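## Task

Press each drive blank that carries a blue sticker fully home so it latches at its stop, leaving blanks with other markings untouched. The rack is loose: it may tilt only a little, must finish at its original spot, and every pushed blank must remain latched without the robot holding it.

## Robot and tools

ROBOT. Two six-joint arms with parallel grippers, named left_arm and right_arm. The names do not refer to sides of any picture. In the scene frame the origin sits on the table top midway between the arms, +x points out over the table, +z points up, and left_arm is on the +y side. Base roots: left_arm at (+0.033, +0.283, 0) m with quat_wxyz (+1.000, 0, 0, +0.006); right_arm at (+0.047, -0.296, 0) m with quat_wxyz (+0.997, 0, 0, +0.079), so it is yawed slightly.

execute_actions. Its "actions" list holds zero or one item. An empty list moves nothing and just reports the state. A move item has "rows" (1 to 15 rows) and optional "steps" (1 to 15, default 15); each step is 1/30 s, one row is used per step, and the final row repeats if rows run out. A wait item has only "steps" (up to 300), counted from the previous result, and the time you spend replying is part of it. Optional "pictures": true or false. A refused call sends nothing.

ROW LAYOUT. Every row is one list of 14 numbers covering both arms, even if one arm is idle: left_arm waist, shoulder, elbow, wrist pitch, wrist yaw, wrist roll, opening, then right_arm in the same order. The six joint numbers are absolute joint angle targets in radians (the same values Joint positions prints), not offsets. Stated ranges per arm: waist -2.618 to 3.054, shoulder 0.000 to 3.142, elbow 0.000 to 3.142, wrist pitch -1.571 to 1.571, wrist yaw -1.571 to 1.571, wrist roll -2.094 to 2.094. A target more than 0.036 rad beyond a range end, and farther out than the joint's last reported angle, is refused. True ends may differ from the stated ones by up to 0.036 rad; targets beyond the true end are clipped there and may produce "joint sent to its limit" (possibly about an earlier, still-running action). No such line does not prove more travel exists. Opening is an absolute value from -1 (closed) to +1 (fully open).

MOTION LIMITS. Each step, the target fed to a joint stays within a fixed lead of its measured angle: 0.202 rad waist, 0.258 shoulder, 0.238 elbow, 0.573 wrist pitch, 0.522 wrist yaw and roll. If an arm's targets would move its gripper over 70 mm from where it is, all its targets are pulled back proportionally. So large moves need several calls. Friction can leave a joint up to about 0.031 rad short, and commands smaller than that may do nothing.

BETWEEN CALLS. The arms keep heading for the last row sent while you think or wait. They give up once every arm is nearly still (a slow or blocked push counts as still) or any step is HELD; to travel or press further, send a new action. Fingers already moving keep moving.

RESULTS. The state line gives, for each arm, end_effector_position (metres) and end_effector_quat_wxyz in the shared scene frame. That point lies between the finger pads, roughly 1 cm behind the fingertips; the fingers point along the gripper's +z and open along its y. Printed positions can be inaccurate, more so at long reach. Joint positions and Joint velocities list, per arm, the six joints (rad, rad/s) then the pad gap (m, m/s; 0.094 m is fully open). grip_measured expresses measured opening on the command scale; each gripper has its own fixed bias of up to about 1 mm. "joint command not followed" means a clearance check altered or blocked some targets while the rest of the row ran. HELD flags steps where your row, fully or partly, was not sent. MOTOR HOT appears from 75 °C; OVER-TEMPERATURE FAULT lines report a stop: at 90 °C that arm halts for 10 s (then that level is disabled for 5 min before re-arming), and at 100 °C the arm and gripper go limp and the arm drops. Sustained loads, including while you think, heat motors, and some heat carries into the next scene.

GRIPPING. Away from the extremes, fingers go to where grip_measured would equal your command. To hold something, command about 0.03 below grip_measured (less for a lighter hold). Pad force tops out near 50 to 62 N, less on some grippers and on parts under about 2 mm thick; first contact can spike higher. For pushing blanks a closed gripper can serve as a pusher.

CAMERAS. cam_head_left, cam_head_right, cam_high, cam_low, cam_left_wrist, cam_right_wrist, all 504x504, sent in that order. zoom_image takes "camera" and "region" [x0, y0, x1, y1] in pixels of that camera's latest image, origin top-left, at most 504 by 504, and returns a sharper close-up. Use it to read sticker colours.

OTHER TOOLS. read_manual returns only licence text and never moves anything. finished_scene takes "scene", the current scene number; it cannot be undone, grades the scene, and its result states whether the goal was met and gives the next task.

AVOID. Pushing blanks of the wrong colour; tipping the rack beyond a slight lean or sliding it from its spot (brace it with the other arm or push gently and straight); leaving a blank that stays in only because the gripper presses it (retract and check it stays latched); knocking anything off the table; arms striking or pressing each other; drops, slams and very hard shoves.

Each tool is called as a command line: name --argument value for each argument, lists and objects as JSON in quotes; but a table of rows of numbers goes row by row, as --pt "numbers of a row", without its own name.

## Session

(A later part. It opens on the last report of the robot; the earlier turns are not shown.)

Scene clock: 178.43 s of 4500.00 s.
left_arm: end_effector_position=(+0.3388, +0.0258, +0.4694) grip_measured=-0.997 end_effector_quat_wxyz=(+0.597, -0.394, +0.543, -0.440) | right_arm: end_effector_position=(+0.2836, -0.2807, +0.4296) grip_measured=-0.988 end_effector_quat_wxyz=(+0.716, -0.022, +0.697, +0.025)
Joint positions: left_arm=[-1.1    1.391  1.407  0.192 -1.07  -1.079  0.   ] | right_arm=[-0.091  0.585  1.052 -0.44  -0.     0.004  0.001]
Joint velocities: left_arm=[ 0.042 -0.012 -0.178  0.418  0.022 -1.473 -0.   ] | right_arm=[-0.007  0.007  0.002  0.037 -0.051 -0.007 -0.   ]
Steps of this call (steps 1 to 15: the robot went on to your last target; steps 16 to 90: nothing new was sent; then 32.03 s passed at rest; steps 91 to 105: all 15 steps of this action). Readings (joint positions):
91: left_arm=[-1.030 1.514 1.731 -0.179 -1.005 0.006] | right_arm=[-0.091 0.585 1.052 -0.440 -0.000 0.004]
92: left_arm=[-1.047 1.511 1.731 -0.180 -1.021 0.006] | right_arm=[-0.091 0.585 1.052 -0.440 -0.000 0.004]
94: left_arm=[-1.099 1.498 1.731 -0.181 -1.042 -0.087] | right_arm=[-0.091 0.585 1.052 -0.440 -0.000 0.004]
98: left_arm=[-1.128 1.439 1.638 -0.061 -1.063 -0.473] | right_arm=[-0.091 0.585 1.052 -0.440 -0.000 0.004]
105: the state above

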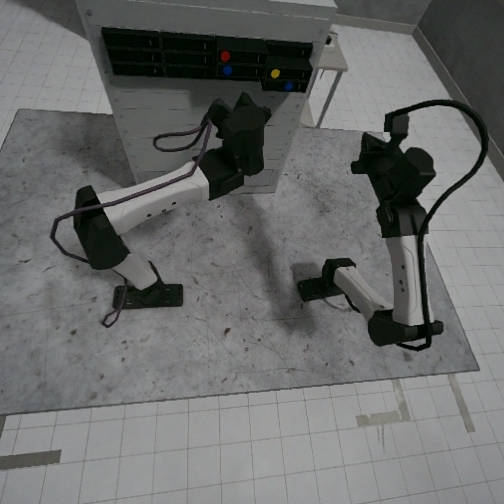

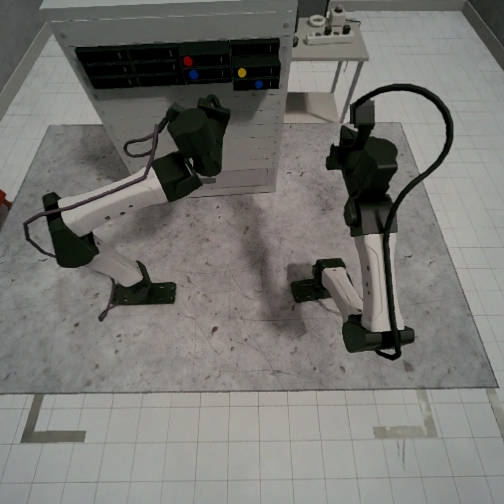

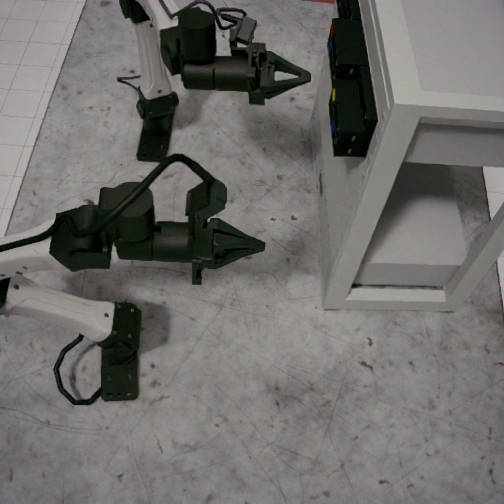

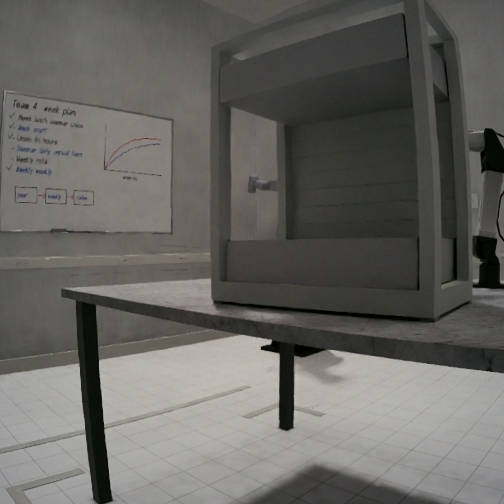

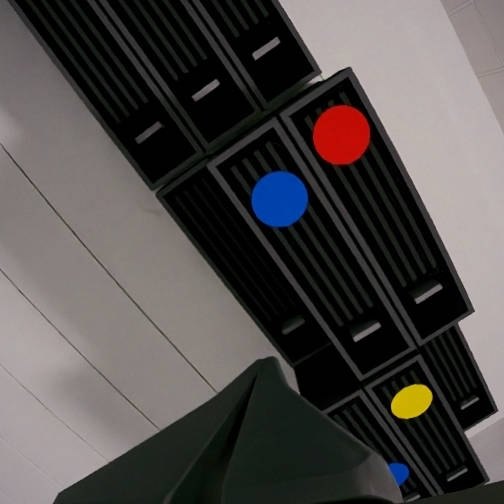

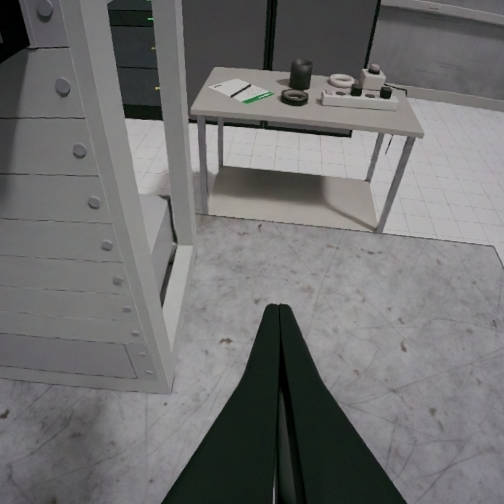

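Now to the computed pre-contact pose.

execute_actions --actions '[{"rows":[[-1.09,1.39,1.412,0.29,-1.06,-1.31,-1,-0.1,0.603,1.033,-0.43,0,0,-1],[-1.09,1.40,1.412,0.29,-1.06,-1.31,-1,-0.1,0.603,1.033,-0.43,0,0,-1],[-1.09,1.41,1.412,0.29,-1.06,-1.31,-1,-0.1,0.603,1.033,-0.43,0,0,-1],[-1.09,1.41,1.412,0.29,-1.06,-1.31,-1,-0.1,0.603,1.033,-0.43,0,0,-1],[-1.09,1.41,1.412,0.29,-1.06,-1.31,-1,-0.1,0.603,1.033,-0.43,0,0,-1],[-1.06,1.41,1.412,0.29,-1.04,-1.31,-1,-0.1,0.603,1.033,-0.43,0,0,-1],[-1.03,1.41,1.412,0.29,-1.02,-1.31,-1,-0.1,0.603,1.033,-0.43,0,0,-1]],"steps":15}]'

Scene clock: 186.13 s of 4500.00 s.
left_arm: end_effector_position=(+0.3526, +0.0424, +0.4850) grip_measured=-0.997 end_effector_quat_wxyz=(+0.546, -0.465, +0.455, -0.527) | right_arm: end_effector_position=(+0.2836, -0.2807, +0.4296) grip_measured=-0.988 end_effector_quat_wxyz=(+0.716, -0.022, +0.697, +0.025)
Joint positions: left_arm=[-1.037  1.391  1.404  0.29  -1.032 -1.302  0.   ] | right_arm=[-0.091  0.585  1.052 -0.44  -0.     0.004  0.001]
Joint velocities: left_arm=[ 0.012 -0.002 -0.007  0.037  0.11   0.007 -0.001] | right_arm=[ 0.002  0.002  0.002 -0.022  0.037  0.022  0.   ]
Steps of this call (steps 1 to 30: the robot went on to your last target; steps 31 to 90: nothing new was sent; then 4.20 s passed at rest; steps 91 to 105: all 15 steps of this action). Readings (joint positions):
91: left_arm=[-1.099 1.391 1.404 0.289 -1.069 -1.301] | right_arm=[-0.091 0.585 1.052 -0.440 -0.000 0.004]
92: left_arm=[-1.099 1.391 1.404 0.289 -1.069 -1.302] | right_arm=[-0.091 0.585 1.052 -0.440 -0.000 0.004]
94: left_arm=[-1.099 1.391 1.404 0.289 -1.068 -1.302] | right_arm=[-0.091 0.585 1.052 -0.440 -0.000 0.004]
98: left_arm=[-1.068 1.391 1.404 0.289 -1.048 -1.302] | right_arm=[-0.091 0.585 1.052 -0.440 -0.000 0.004]
105: the state above

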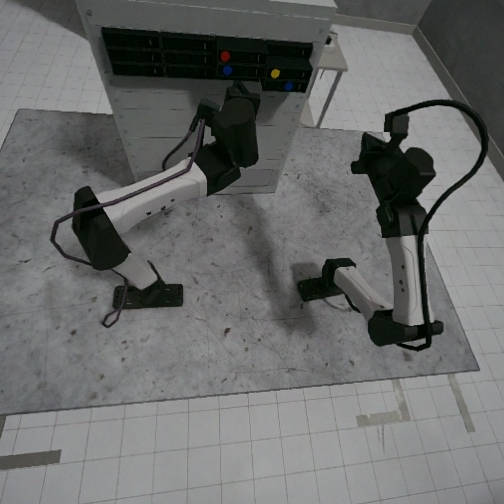

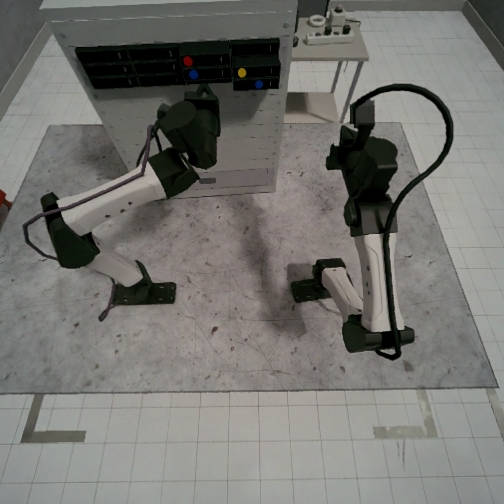

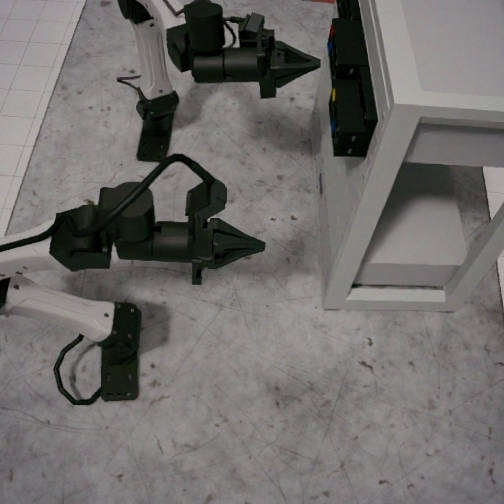

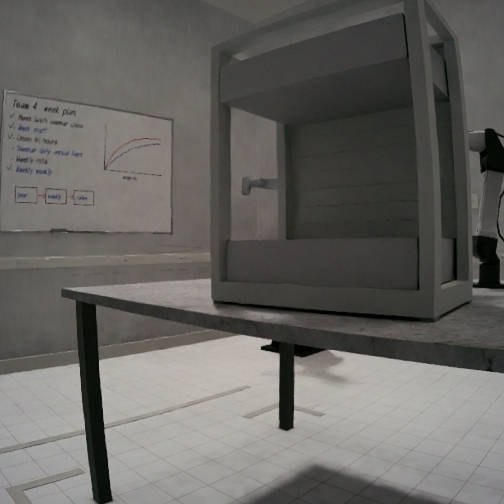

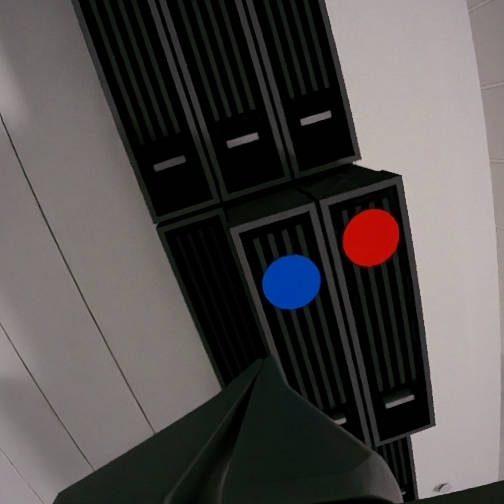

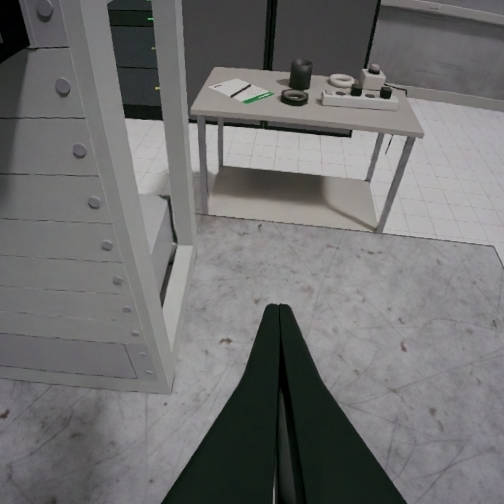

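execute_actions --actions '[{"rows":[[-1.037,1.40,1.45,0.27,-1.03,-1.31,-1,-0.1,0.603,1.033,-0.43,0,0,-1],[-1.037,1.41,1.46,0.27,-1.03,-1.31,-1,-0.1,0.603,1.033,-0.43,0,0,-1],[-1.037,1.42,1.46,0.265,-1.03,-1.31,-1,-0.1,0.603,1.033,-0.43,0,0,-1],[-1.02,1.43,1.47,0.26,-1.01,-1.32,-1,-0.1,0.603,1.033,-0.43,0,0,-1],[-1.01,1.44,1.48,0.255,-1.0,-1.33,-1,-0.1,0.603,1.033,-0.43,0,0,-1],[-1.0,1.45,1.49,0.25,-0.99,-1.33,-1,-0.1,0.603,1.033,-0.43,0,0,-1],[-0.99,1.46,1.50,0.245,-0.98,-1.34,-1,-0.1,0.603,1.033,-0.43,0,0,-1],[-0.98,1.47,1.51,0.24,-0.97,-1.34,-1,-0.1,0.603,1.033,-0.43,0,0,-1],[-0.97,1.48,1.52,0.235,-0.96,-1.35,-1,-0.1,0.603,1.033,-0.43,0,0,-1],[-0.96,1.49,1.53,0.23,-0.95,-1.35,-1,-0.1,0.603,1.033,-0.43,0,0,-1],[-0.95,1.50,1.535,0.225,-0.94,-1.36,-1,-0.1,0.603,1.033,-0.43,0,0,-1],[-0.94,1.505,1.54,0.22,-0.93,-1.36,-1,-0.1,0.603,1.033,-0.43,0,0,-1]],"steps":15}]'

Scene clock: 199.03 s of 4500.00 s.
left_arm: end_effector_position=(+0.3796, +0.0445, +0.5064) grip_measured=-0.997 end_effector_quat_wxyz=(+0.544, -0.471, +0.432, -0.544) | right_arm: end_effector_position=(+0.2836, -0.2807, +0.4296) grip_measured=-0.988 end_effector_quat_wxyz=(+0.716, -0.022, +0.697, +0.025)
Joint positions: left_arm=[-0.958  1.466  1.529  0.263 -0.963 -1.342  0.   ] | right_arm=[-0.091  0.585  1.052 -0.44  -0.     0.004  0.001]
Joint velocities: left_arm=[ 0.056  0.032 -0.002 -0.051  0.037 -0.095 -0.001] | right_arm=[-0.007  0.002 -0.012 -0.007  0.051 -0.066  0.001]
Steps of this call (steps 1 to 15: the robot went on to your last target; steps 16 to 90: nothing new was sent; then 9.40 s passed at rest; steps 91 to 105: all 15 steps of this action). Readings (joint positions):
91: left_arm=[-1.037 1.391 1.409 0.286 -1.026 -1.302] | right_arm=[-0.091 0.585 1.052 -0.440 -0.000 0.004]
92: left_arm=[-1.037 1.393 1.418 0.281 -1.026 -1.302] | right_arm=[-0.091 0.585 1.052 -0.440 -0.000 0.004]
94: left_arm=[-1.036 1.396 1.439 0.280 -1.025 -1.303] | right_arm=[-0.091 0.585 1.052 -0.440 -0.000 0.004]
98: left_arm=[-1.009 1.418 1.484 0.277 -1.005 -1.317] | right_arm=[-0.091 0.585 1.052 -0.440 -0.000 0.004]
105: the state above

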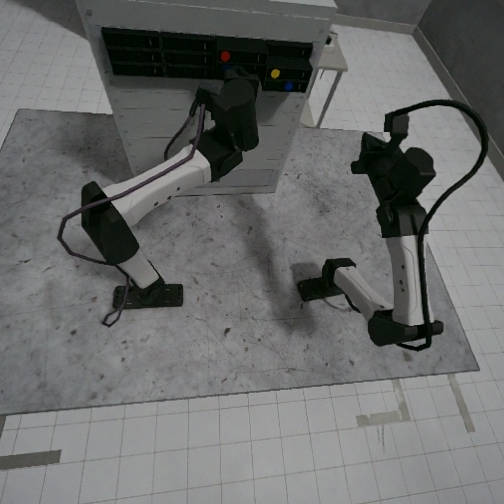

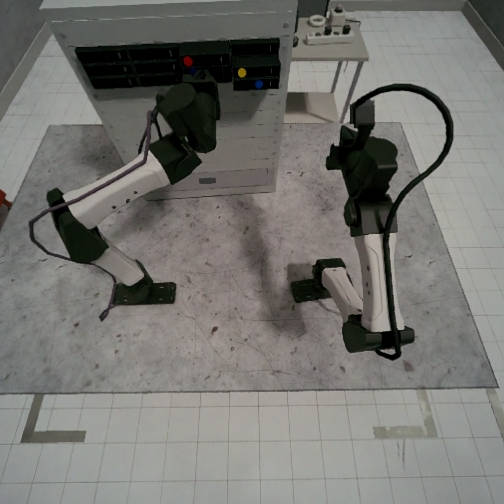

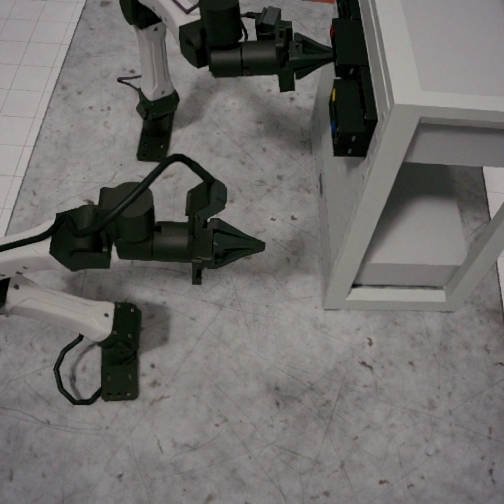

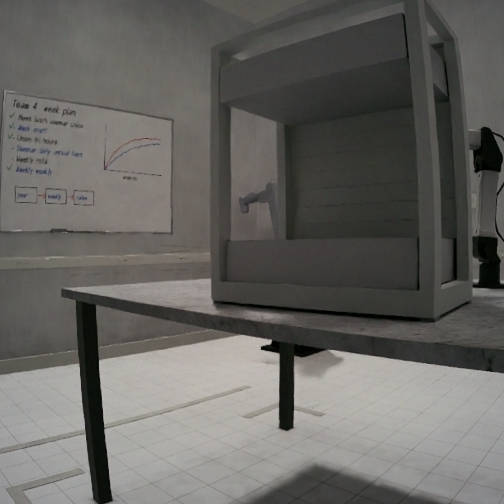

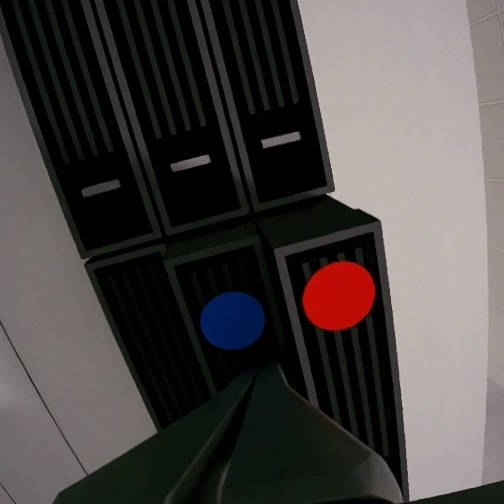

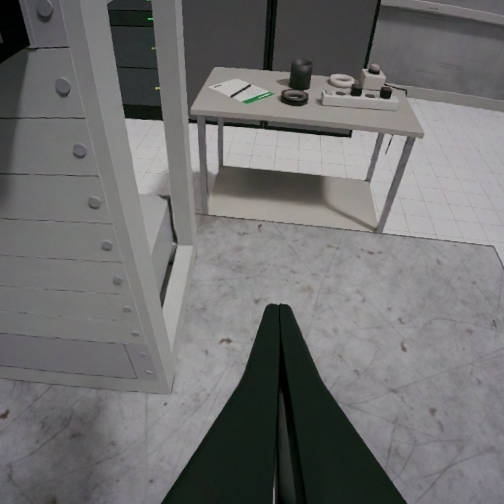

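execute_actions --actions '[{"rows":[[-0.96,1.50,1.525,0.263,-0.96,-1.36,-1,-0.1,0.603,1.033,-0.43,0,0,-1],[-0.96,1.51,1.525,0.263,-0.96,-1.36,-1,-0.1,0.603,1.033,-0.43,0,0,-1],[-0.96,1.52,1.525,0.263,-0.96,-1.36,-1,-0.1,0.603,1.033,-0.43,0,0,-1],[-0.96,1.53,1.525,0.263,-0.96,-1.36,-1,-0.1,0.603,1.033,-0.43,0,0,-1]],"steps":15}]'

Scene clock: 204.67 s of 4500.00 s.
left_arm: end_effector_position=(+0.3846, +0.0376, +0.5011) grip_measured=-0.997 end_effector_quat_wxyz=(+0.541, -0.471, +0.432, -0.546) | right_arm: end_effector_position=(+0.2836, -0.2807, +0.4296) grip_measured=-0.988 end_effector_quat_wxyz=(+0.716, -0.022, +0.697, +0.025)
Joint positions: left_arm=[-0.957  1.49   1.53   0.283 -0.958 -1.351  0.   ] | right_arm=[-0.091  0.585  1.052 -0.44  -0.     0.004  0.001]
Joint velocities: left_arm=[ 0.002 -0.027  0.002 -0.066  0.125  0.022 -0.001] | right_arm=[-0.012 -0.002 -0.037 -0.095 -0.007 -0.007 -0.001]
Steps of this call (steps 1 to 30: the robot went on to your last target; steps 31 to 90: nothing new was sent; then 2.13 s passed at rest; steps 91 to 105: all 15 steps of this action). Readings (joint positions):
91: left_arm=[-0.957 1.466 1.530 0.257 -0.951 -1.351] | right_arm=[-0.091 0.585 1.052 -0.440 -0.000 0.004]
92: left_arm=[-0.957 1.468 1.530 0.259 -0.952 -1.351] | right_arm=[-0.091 0.585 1.052 -0.440 -0.000 0.004]
94: left_arm=[-0.957 1.473 1.530 0.268 -0.957 -1.351] | right_arm=[-0.091 0.585 1.052 -0.440 -0.000 0.004]
98: left_arm=[-0.957 1.485 1.530 0.281 -0.958 -1.351] | right_arm=[-0.091 0.585 1.052 -0.440 -0.000 0.004]
105: the state above

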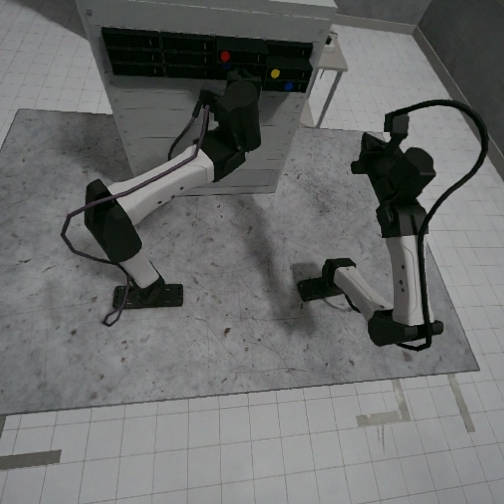

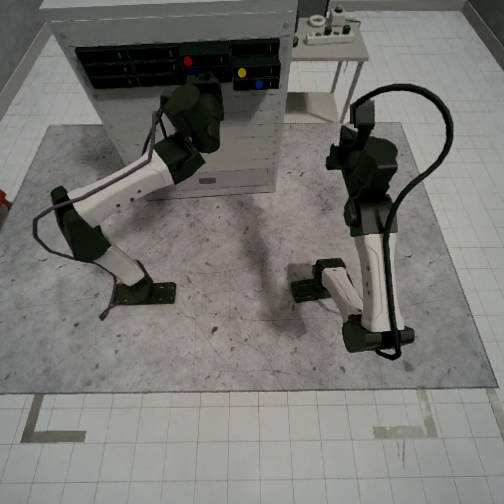

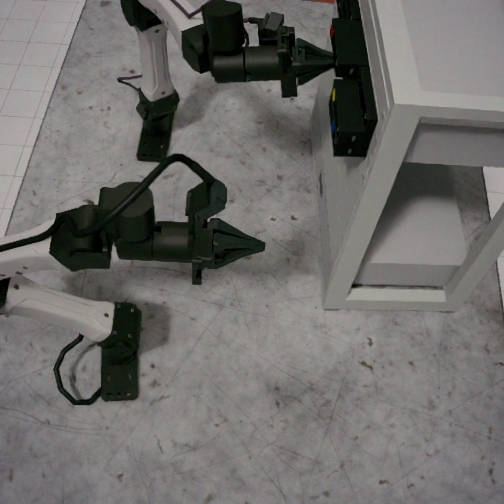

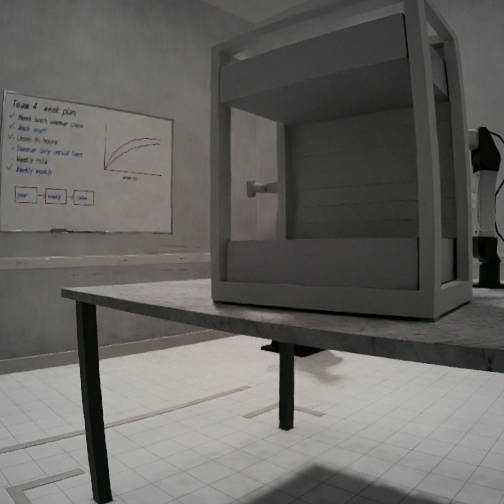

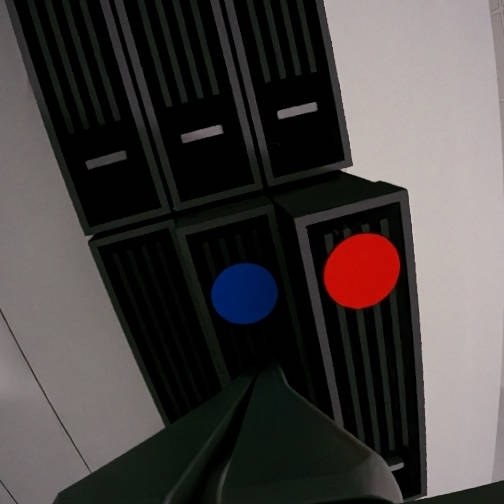

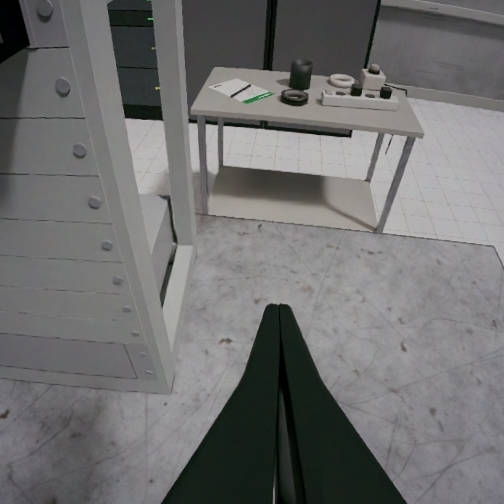

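execute_actions --actions '[{"rows":[[-0.95,1.53,1.525,0.24,-0.95,-1.36,-1,-0.1,0.603,1.033,-0.43,0,0,-1],[-0.94,1.535,1.53,0.23,-0.94,-1.36,-1,-0.1,0.603,1.033,-0.43,0,0,-1],[-0.93,1.54,1.535,0.22,-0.93,-1.37,-1,-0.1,0.603,1.033,-0.43,0,0,-1],[-0.92,1.545,1.54,0.21,-0.92,-1.37,-1,-0.1,0.603,1.033,-0.43,0,0,-1],[-0.91,1.55,1.545,0.21,-0.91,-1.37,-1,-0.1,0.603,1.033,-0.43,0,0,-1],[-0.90,1.555,1.55,0.21,-0.90,-1.38,-1,-0.1,0.603,1.033,-0.43,0,0,-1],[-0.89,1.56,1.555,0.21,-0.89,-1.38,-1,-0.1,0.603,1.033,-0.43,0,0,-1]],"steps":15}]'

Scene clock: 210.27 s of 4500.00 s.
left_arm: end_effector_position=(+0.3993, +0.0377, +0.4988) grip_measured=-0.997 end_effector_quat_wxyz=(+0.541, -0.466, +0.438, -0.546) | right_arm: end_effector_position=(+0.2836, -0.2807, +0.4296) grip_measured=-0.988 end_effector_quat_wxyz=(+0.716, -0.022, +0.697, +0.025)
Joint positions: left_arm=[-0.916  1.513  1.549  0.265 -0.907 -1.368  0.   ] | right_arm=[-0.091  0.585  1.052 -0.44  -0.     0.004  0.001]
Joint velocities: left_arm=[-0.012 -0.012  0.002  0.022 -0.066 -0.007  0.001] | right_arm=[-0.022  0.017 -0.017 -0.037 -0.037 -0.051  0.001]
Steps of this call (steps 1 to 15: the robot went on to your last target; steps 16 to 90: nothing new was sent; then 2.10 s passed at rest; steps 91 to 105: all 15 steps of this action). Readings (joint positions):
91: left_arm=[-0.957 1.490 1.530 0.282 -0.958 -1.351] | right_arm=[-0.091 0.585 1.052 -0.440 -0.000 0.004]
92: left_arm=[-0.957 1.490 1.530 0.281 -0.957 -1.351] | right_arm=[-0.091 0.585 1.052 -0.440 -0.000 0.004]
94: left_arm=[-0.954 1.490 1.530 0.275 -0.950 -1.354] | right_arm=[-0.091 0.585 1.052 -0.440 -0.000 0.004]
98: left_arm=[-0.925 1.507 1.546 0.267 -0.918 -1.362] | right_arm=[-0.091 0.585 1.052 -0.440 -0.000 0.004]
105: the state above

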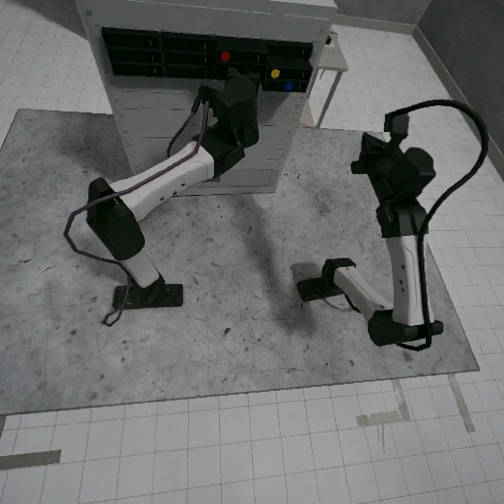

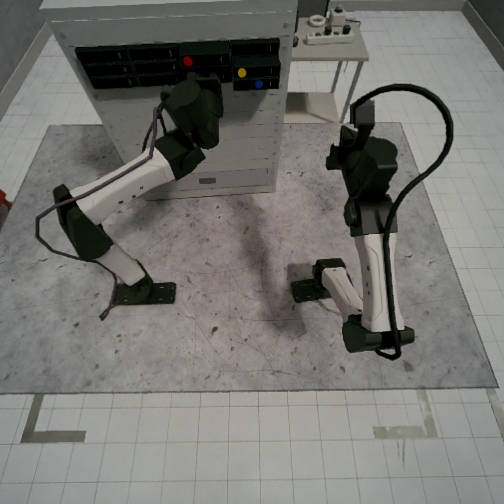

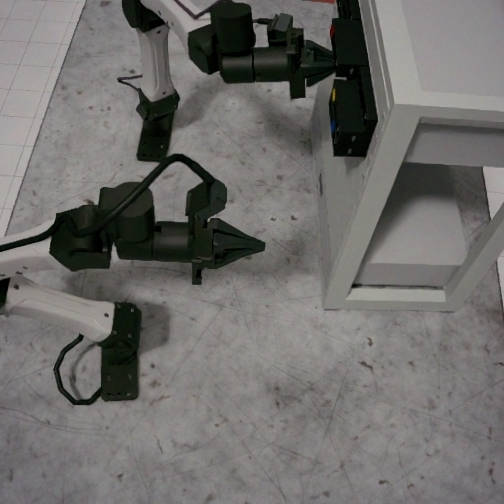

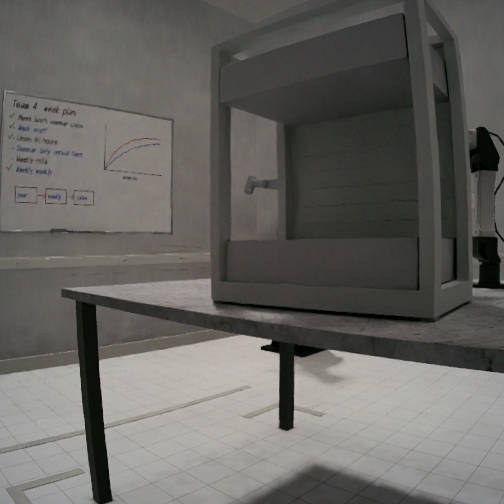

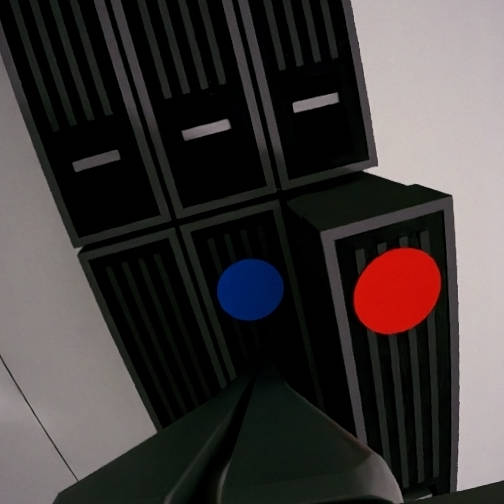

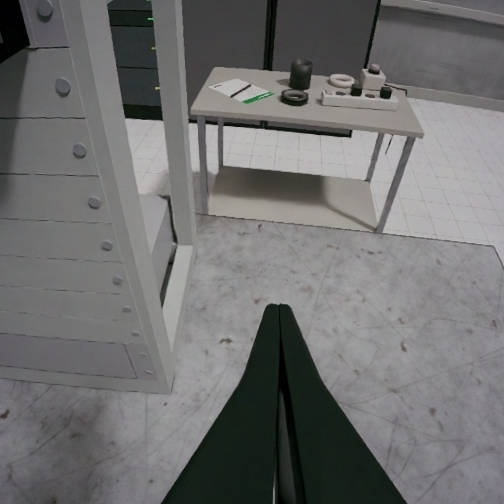

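execute_actions --actions '[{"rows":[[-0.90,1.555,1.55,0.21,-0.895,-1.38,-1,-0.1,0.603,1.033,-0.43,0,0,-1],[-0.89,1.56,1.555,0.21,-0.885,-1.38,-1,-0.1,0.603,1.033,-0.43,0,0,-1],[-0.88,1.565,1.56,0.21,-0.875,-1.38,-1,-0.1,0.603,1.033,-0.43,0,0,-1],[-0.87,1.57,1.565,0.21,-0.865,-1.38,-1,-0.1,0.603,1.033,-0.43,0,0,-1],[-0.86,1.575,1.57,0.21,-0.86,-1.38,-1,-0.1,0.603,1.033,-0.43,0,0,-1]],"steps":15}]'

zoom_image --camera "cam_left_wrist" --region '[0, 100, 504, 400]'

Scene clock: 216.70 s of 4500.00 s.
left_arm: end_effector_position=(+0.4000, +0.0379, +0.4991) grip_measured=-0.997 end_effector_quat_wxyz=(+0.541, -0.465, +0.443, -0.543) | right_arm: end_effector_position=(+0.2836, -0.2807, +0.4296) grip_measured=-0.988 end_effector_quat_wxyz=(+0.716, -0.022, +0.697, +0.025)
Joint positions: left_arm=[-0.913  1.513  1.559  0.24  -0.902 -1.371  0.   ] | right_arm=[-0.091  0.585  1.052 -0.44  -0.     0.004  0.001]
Joint velocities: left_arm=[ 0.022 -0.012  0.002  0.037  0.007 -0.066 -0.   ] | right_arm=[ 0.017 -0.017  0.007 -0.066  0.007 -0.081 -0.001]
Steps of this call (steps 1 to 15: the robot went on to your last target; steps 16 to 90: nothing new was sent; then 2.93 s passed at rest; steps 91 to 105: all 15 steps of this action). Readings (joint positions):
91: left_arm=[-0.916 1.513 1.549 0.265 -0.907 -1.370] | right_arm=[-0.091 0.585 1.052 -0.440 -0.000 0.004]
92: left_arm=[-0.916 1.513 1.549 0.265 -0.907 -1.370] | right_arm=[-0.091 0.585 1.052 -0.440 -0.000 0.004]
94: left_arm=[-0.914 1.513 1.550 0.262 -0.905 -1.370] | right_arm=[-0.091 0.585 1.052 -0.440 -0.000 0.004]
98: left_arm=[-0.913 1.513 1.557 0.246 -0.903 -1.371] | right_arm=[-0.091 0.585 1.052 -0.440 -0.000 0.004]
105: the state above

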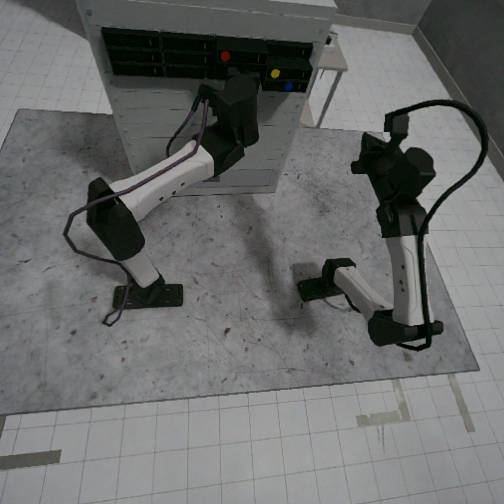

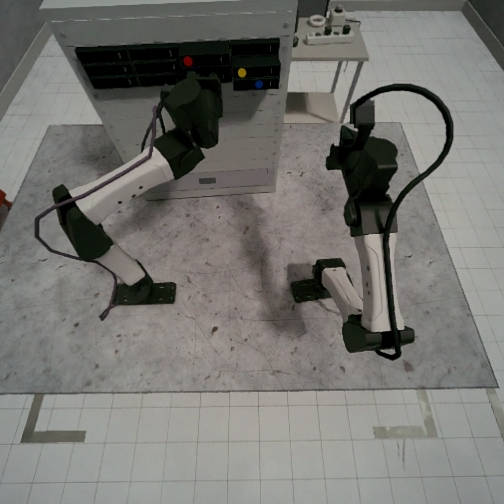

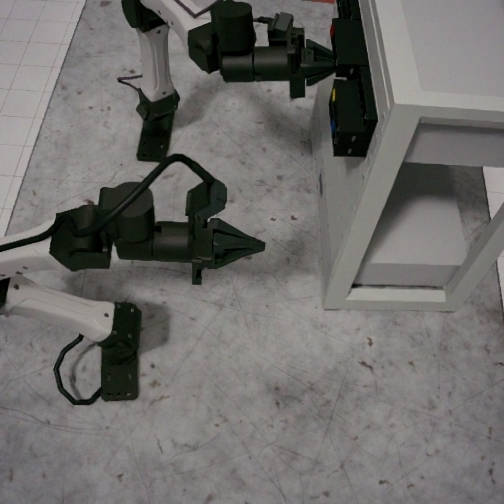

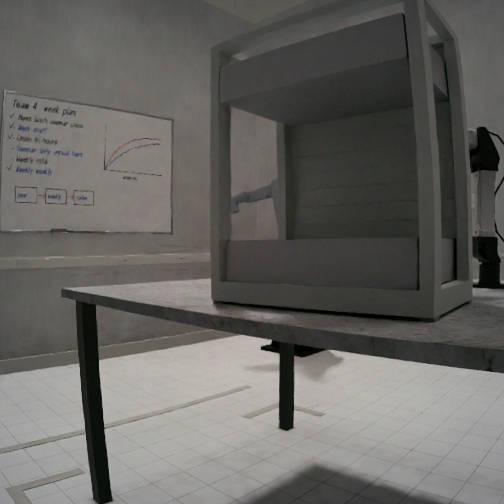

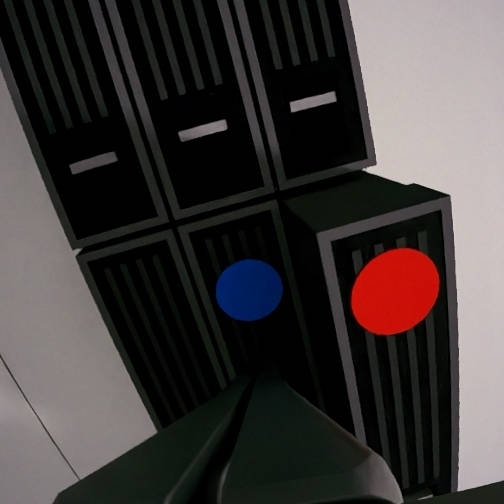

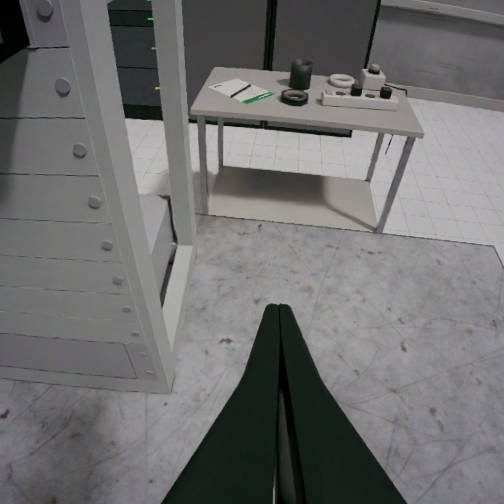

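Region (0, 100, 504, 400) of cam_left_wrist's 504x504 image, scaled by 1.000; it fills the top 300 rows of this view, and the rest is white.

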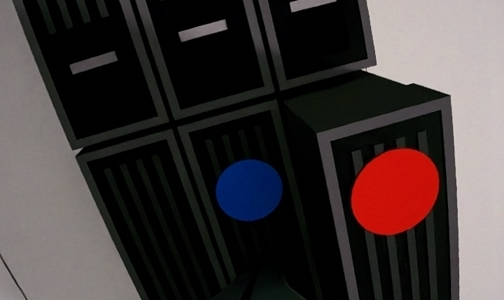

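execute_actions --actions '[{"rows":[[-0.95,1.50,1.54,0.25,-0.94,-1.37,-1,0.0,0.65,1.04,-0.35,0.1,0.2,-1],[-1.0,1.47,1.51,0.26,-0.98,-1.36,-1,0.0,0.7,1.05,-0.3,0.1,0.4,-1],[-1.05,1.43,1.47,0.27,-1.02,-1.35,-1,0.0,0.75,1.06,-0.2,0.1,0.6,-1],[-1.1,1.39,1.43,0.28,-1.06,-1.33,-1,0.0,0.8,1.07,-0.1,0.1,0.8,-1],[-1.1,1.36,1.42,0.28,-1.06,-1.33,-1,0.0,0.8,1.07,0,0.1,1.0,-1],[-1.1,1.33,1.41,0.28,-1.06,-1.33,-1,0.0,0.8,1.07,0.1,0.1,1.2,-1],[-1.1,1.3,1.4,0.28,-1.06,-1.33,-1,0.0,0.8,1.07,0.1,0.1,1.31,-1],[-1.1,1.25,1.38,0.28,-1.06,-1.33,-1,0.0,0.8,1.07,0.1,0.1,1.31,-1],[-1.1,1.2,1.35,0.25,-1.1,-1.33,-1,0.0,0.8,1.07,0.1,0.1,1.31,-1],[-1.05,1.1,1.3,0.2,-1.1,-1.33,-1,0.0,0.8,1.07,0.1,0.1,1.31,-1],[-0.95,1.0,1.25,0.2,-1.1,-1.33,-1,0.0,0.8,1.07,0.1,0.1,1.31,-1],[-0.85,0.9,1.2,0.2,-1.1,-1.33,-1,0.0,0.8,1.07,0.1,0.1,1.31,-1],[-0.75,0.8,1.15,0.1,-1.1,-1.33,-1,0.0,0.8,1.07,0.1,0.1,1.31,-1]],"steps":15}]'

Scene clock: 230.23 s of 4500.00 s.
left_arm: end_effector_position=(+0.3011, +0.1928, +0.5235) grip_measured=-0.997 end_effector_quat_wxyz=(+0.563, -0.519, +0.348, -0.540) | right_arm: end_effector_position=(+0.3413, -0.2675, +0.4939) grip_measured=-0.988 end_effector_quat_wxyz=(+0.652, +0.319, +0.502, +0.470)
Joint positions: left_arm=[-0.895  0.989  1.242  0.203 -1.052 -1.342  0.   ] | right_arm=[-0.009  0.81   1.054  0.053  0.087  1.164  0.001]
Joint velocities: left_arm=[ 1.448 -1.683 -0.701 -0.447 -0.256 -0.007 -0.   ] | right_arm=[ 0.012  0.002 -0.027  0.3    0.007  0.93   0.   ]
Steps of this call (steps 1 to 15: the robot went on to your last target; steps 16 to 90: nothing new was sent; then 10.03 s passed at rest; steps 91 to 105: all 15 steps of this action). Readings (joint positions):
91: left_arm=[-0.920 1.511 1.559 0.241 -0.908 -1.371] | right_arm=[-0.077 0.588 1.052 -0.433 0.016 0.032]
92: left_arm=[-0.933 1.508 1.555 0.246 -0.920 -1.370] | right_arm=[-0.048 0.601 1.052 -0.410 0.032 0.094]
94: left_arm=[-0.997 1.474 1.508 0.256 -0.959 -1.363] | right_arm=[-0.016 0.663 1.053 -0.322 0.050 0.283]
98: left_arm=[-1.104 1.361 1.417 0.256 -1.003 -1.348] | right_arm=[-0.009 0.800 1.054 -0.101 0.073 0.677]
105: the state above

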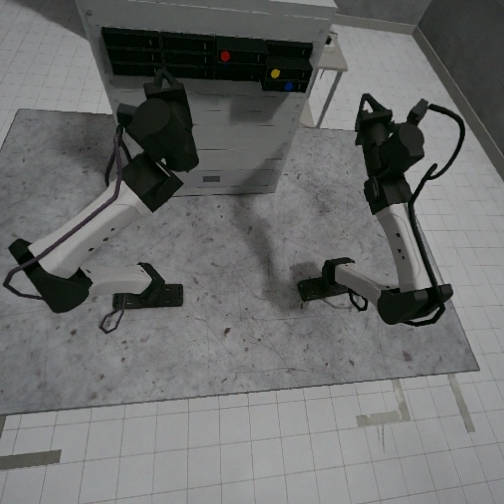

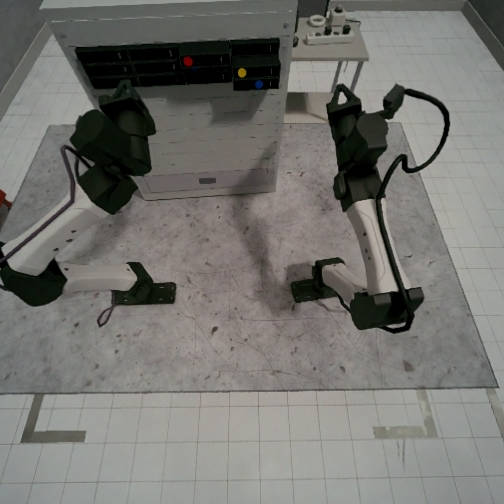

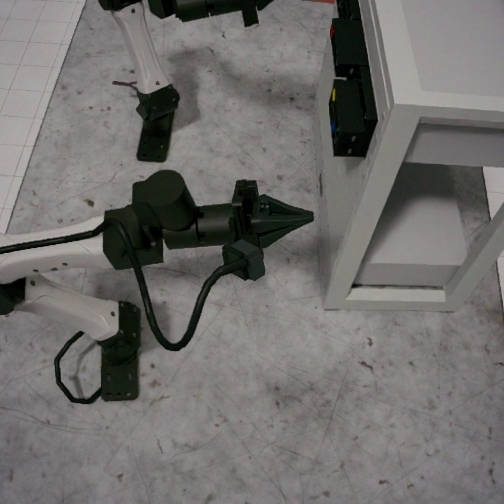

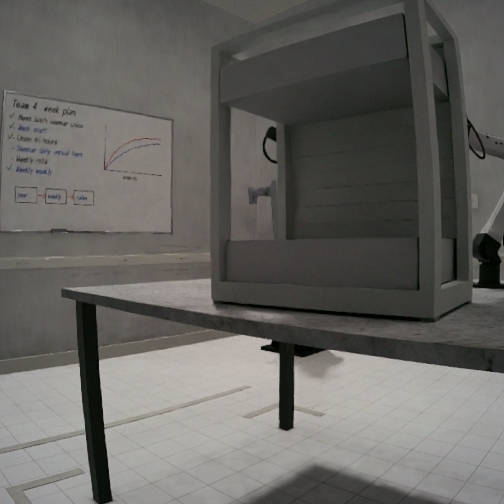

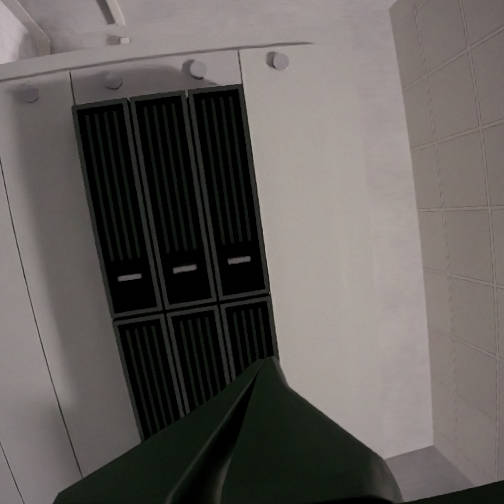

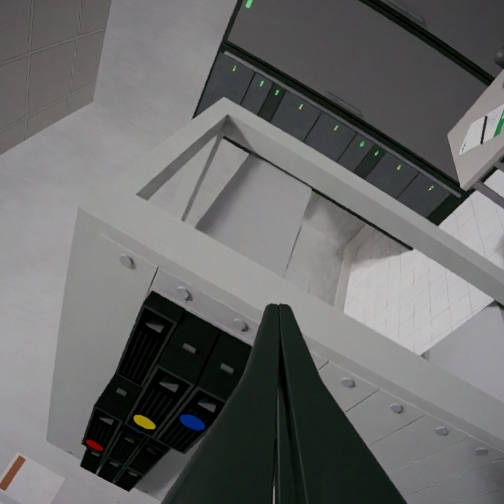

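execute_actions --actions '[{"rows":[[-0.7,0.8,1.15,0.1,-1.1,-1.33,-1,0.0,0.75,1.07,0.15,0.5,1.31,-1],[-0.6,0.75,1.1,0.0,-1.1,-1.33,-1,0.1,0.75,1.07,0.15,0.97,1.31,-1],[-0.6,0.75,1.1,0.0,-1.1,-1.33,-1,0.2,0.75,1.07,0.15,0.97,1.31,-1],[-0.6,0.75,1.1,0.0,-1.1,-1.33,-1,0.35,0.8,1.07,0.15,0.97,1.31,-1],[-0.6,0.75,1.1,0.0,-1.1,-1.33,-1,0.5,0.85,1.07,0.2,0.97,1.31,-1],[-0.6,0.75,1.1,0.0,-1.1,-1.33,-1,0.65,0.9,1.08,0.2,0.97,1.31,-1],[-0.6,0.75,1.1,0.0,-1.1,-1.33,-1,0.8,0.95,1.09,0.25,0.99,1.31,-1],[-0.6,0.75,1.1,0.0,-1.1,-1.33,-1,0.92,1.0,1.10,0.3,1.02,1.31,-1],[-0.6,0.75,1.1,0.0,-1.1,-1.33,-1,0.92,1.06,1.11,0.32,1.02,1.31,-1],[-0.6,0.75,1.1,0.0,-1.1,-1.33,-1,0.92,1.12,1.12,0.34,1.02,1.31,-1],[-0.6,0.75,1.1,0.0,-1.1,-1.33,-1,0.92,1.165,1.124,0.341,1.02,1.31,-1]],"steps":15}]' --pictures false

execute_actions --actions '[{"steps":20}]'

Scene clock: 238.87 s of 4500.00 s.
left_arm: end_effector_position=(+0.2694, +0.3072, +0.4930) grip_measured=-0.997 end_effector_quat_wxyz=(+0.642, -0.575, +0.294, -0.413) | right_arm: end_effector_position=(+0.3399, -0.0787, +0.4379) grip_measured=-0.988 end_effector_quat_wxyz=(+0.535, +0.428, +0.503, +0.527)
Joint positions: left_arm=[-0.612  0.768  1.12   0.019 -1.097 -1.337  0.   ] | right_arm=[0.872 1.177 1.106 0.291 0.945 1.304 0.001]
Joint velocities: left_arm=[-0.017  0.002  0.002 -0.081 -0.081  0.007  0.   ] | right_arm=[ 1.272  0.618 -0.012 -0.095  0.198 -0.022 -0.001]
Steps of this call (steps 1 to 30: the robot went on to your last target; steps 31 to 90: nothing new was sent; then 5.13 s passed at rest; steps 91 to 105: all 15 steps of this action). Readings (joint positions):
91: left_arm=[-0.750 0.784 1.171 0.115 -1.095 -1.337] | right_arm=[-0.005 0.807 1.054 0.094 0.141 1.303]
92: left_arm=[-0.714 0.782 1.165 0.107 -1.090 -1.337] | right_arm=[0.013 0.803 1.054 0.097 0.241 1.303]
94: left_arm=[-0.636 0.771 1.139 0.076 -1.095 -1.337] | right_arm=[0.134 0.791 1.054 0.114 0.448 1.303]
98: left_arm=[-0.612 0.768 1.120 0.034 -1.097 -1.337] | right_arm=[0.426 0.862 1.075 0.199 0.771 1.303]
105: the state above

Scene clock: 239.53 s of 4500.00 s.
left_arm: end_effector_position=(+0.2696, +0.3071, +0.4926) grip_measured=-0.997 end_effector_quat_wxyz=(+0.642, -0.575, +0.295, -0.412) | right_arm: end_effector_position=(+0.3306, -0.0735, +0.4391) grip_measured=-0.988 end_effector_quat_wxyz=(+0.531, +0.439, +0.492, +0.532)
Joint positions: left_arm=[-0.612  0.768  1.12   0.016 -1.097 -1.337  0.   ] | right_arm=[0.923 1.186 1.106 0.329 1.009 1.304 0.001]
Joint velocities: left_arm=[-0.017 -0.007 -0.012 -0.022 -0.022 -0.022 -0.001] | right_arm=[ 0.002 -0.007  0.017 -0.022  0.007  0.022  0.002]
Steps of this call (steps 1 to 20: the robot went on to your last target). Readings (joint positions):
1: left_arm=[-0.612 0.768 1.120 0.019 -1.097 -1.337] | right_arm=[0.904 1.191 1.106 0.290 0.950 1.304]
2: left_arm=[-0.612 0.768 1.120 0.018 -1.097 -1.337] | right_arm=[0.919 1.195 1.106 0.290 0.955 1.304]
4: left_arm=[-0.612 0.768 1.120 0.017 -1.097 -1.337] | right_arm=[0.923 1.192 1.106 0.303 0.973 1.304]
8: left_arm=[-0.612 0.768 1.120 0.016 -1.097 -1.337] | right_arm=[0.923 1.186 1.106 0.322 0.996 1.304]
20: the state above

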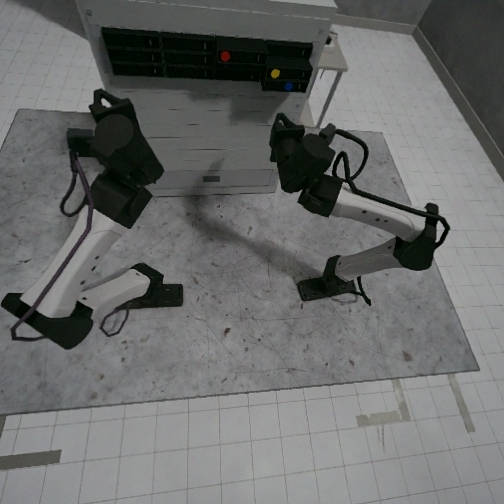

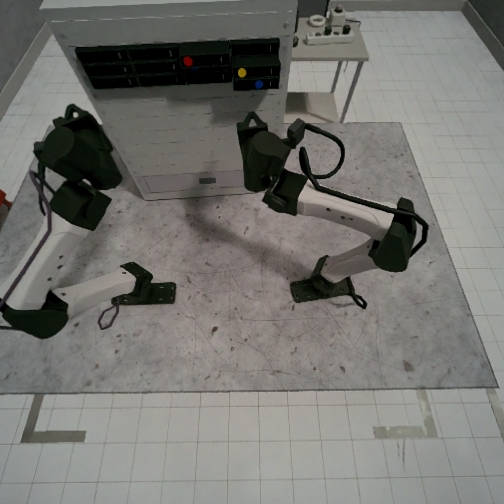

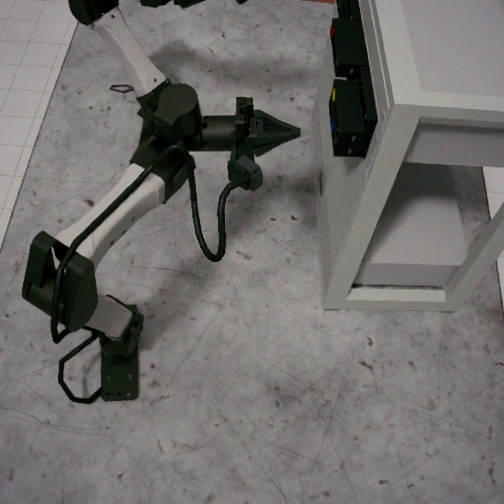

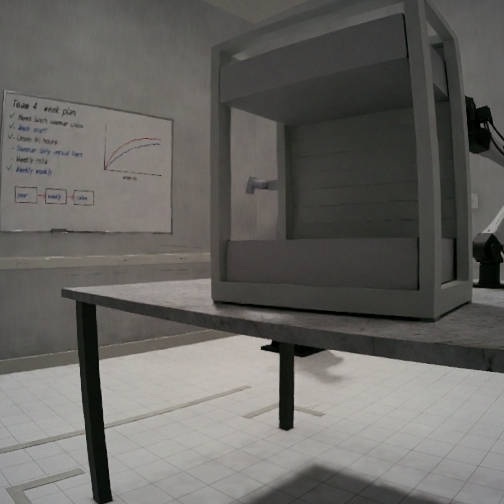

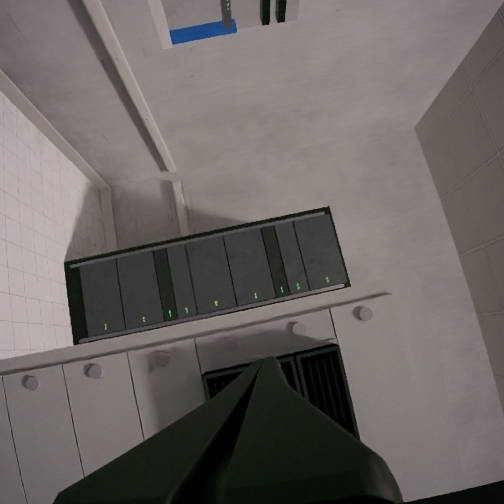

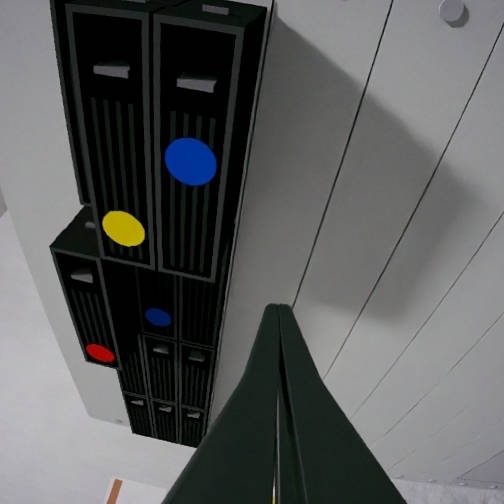

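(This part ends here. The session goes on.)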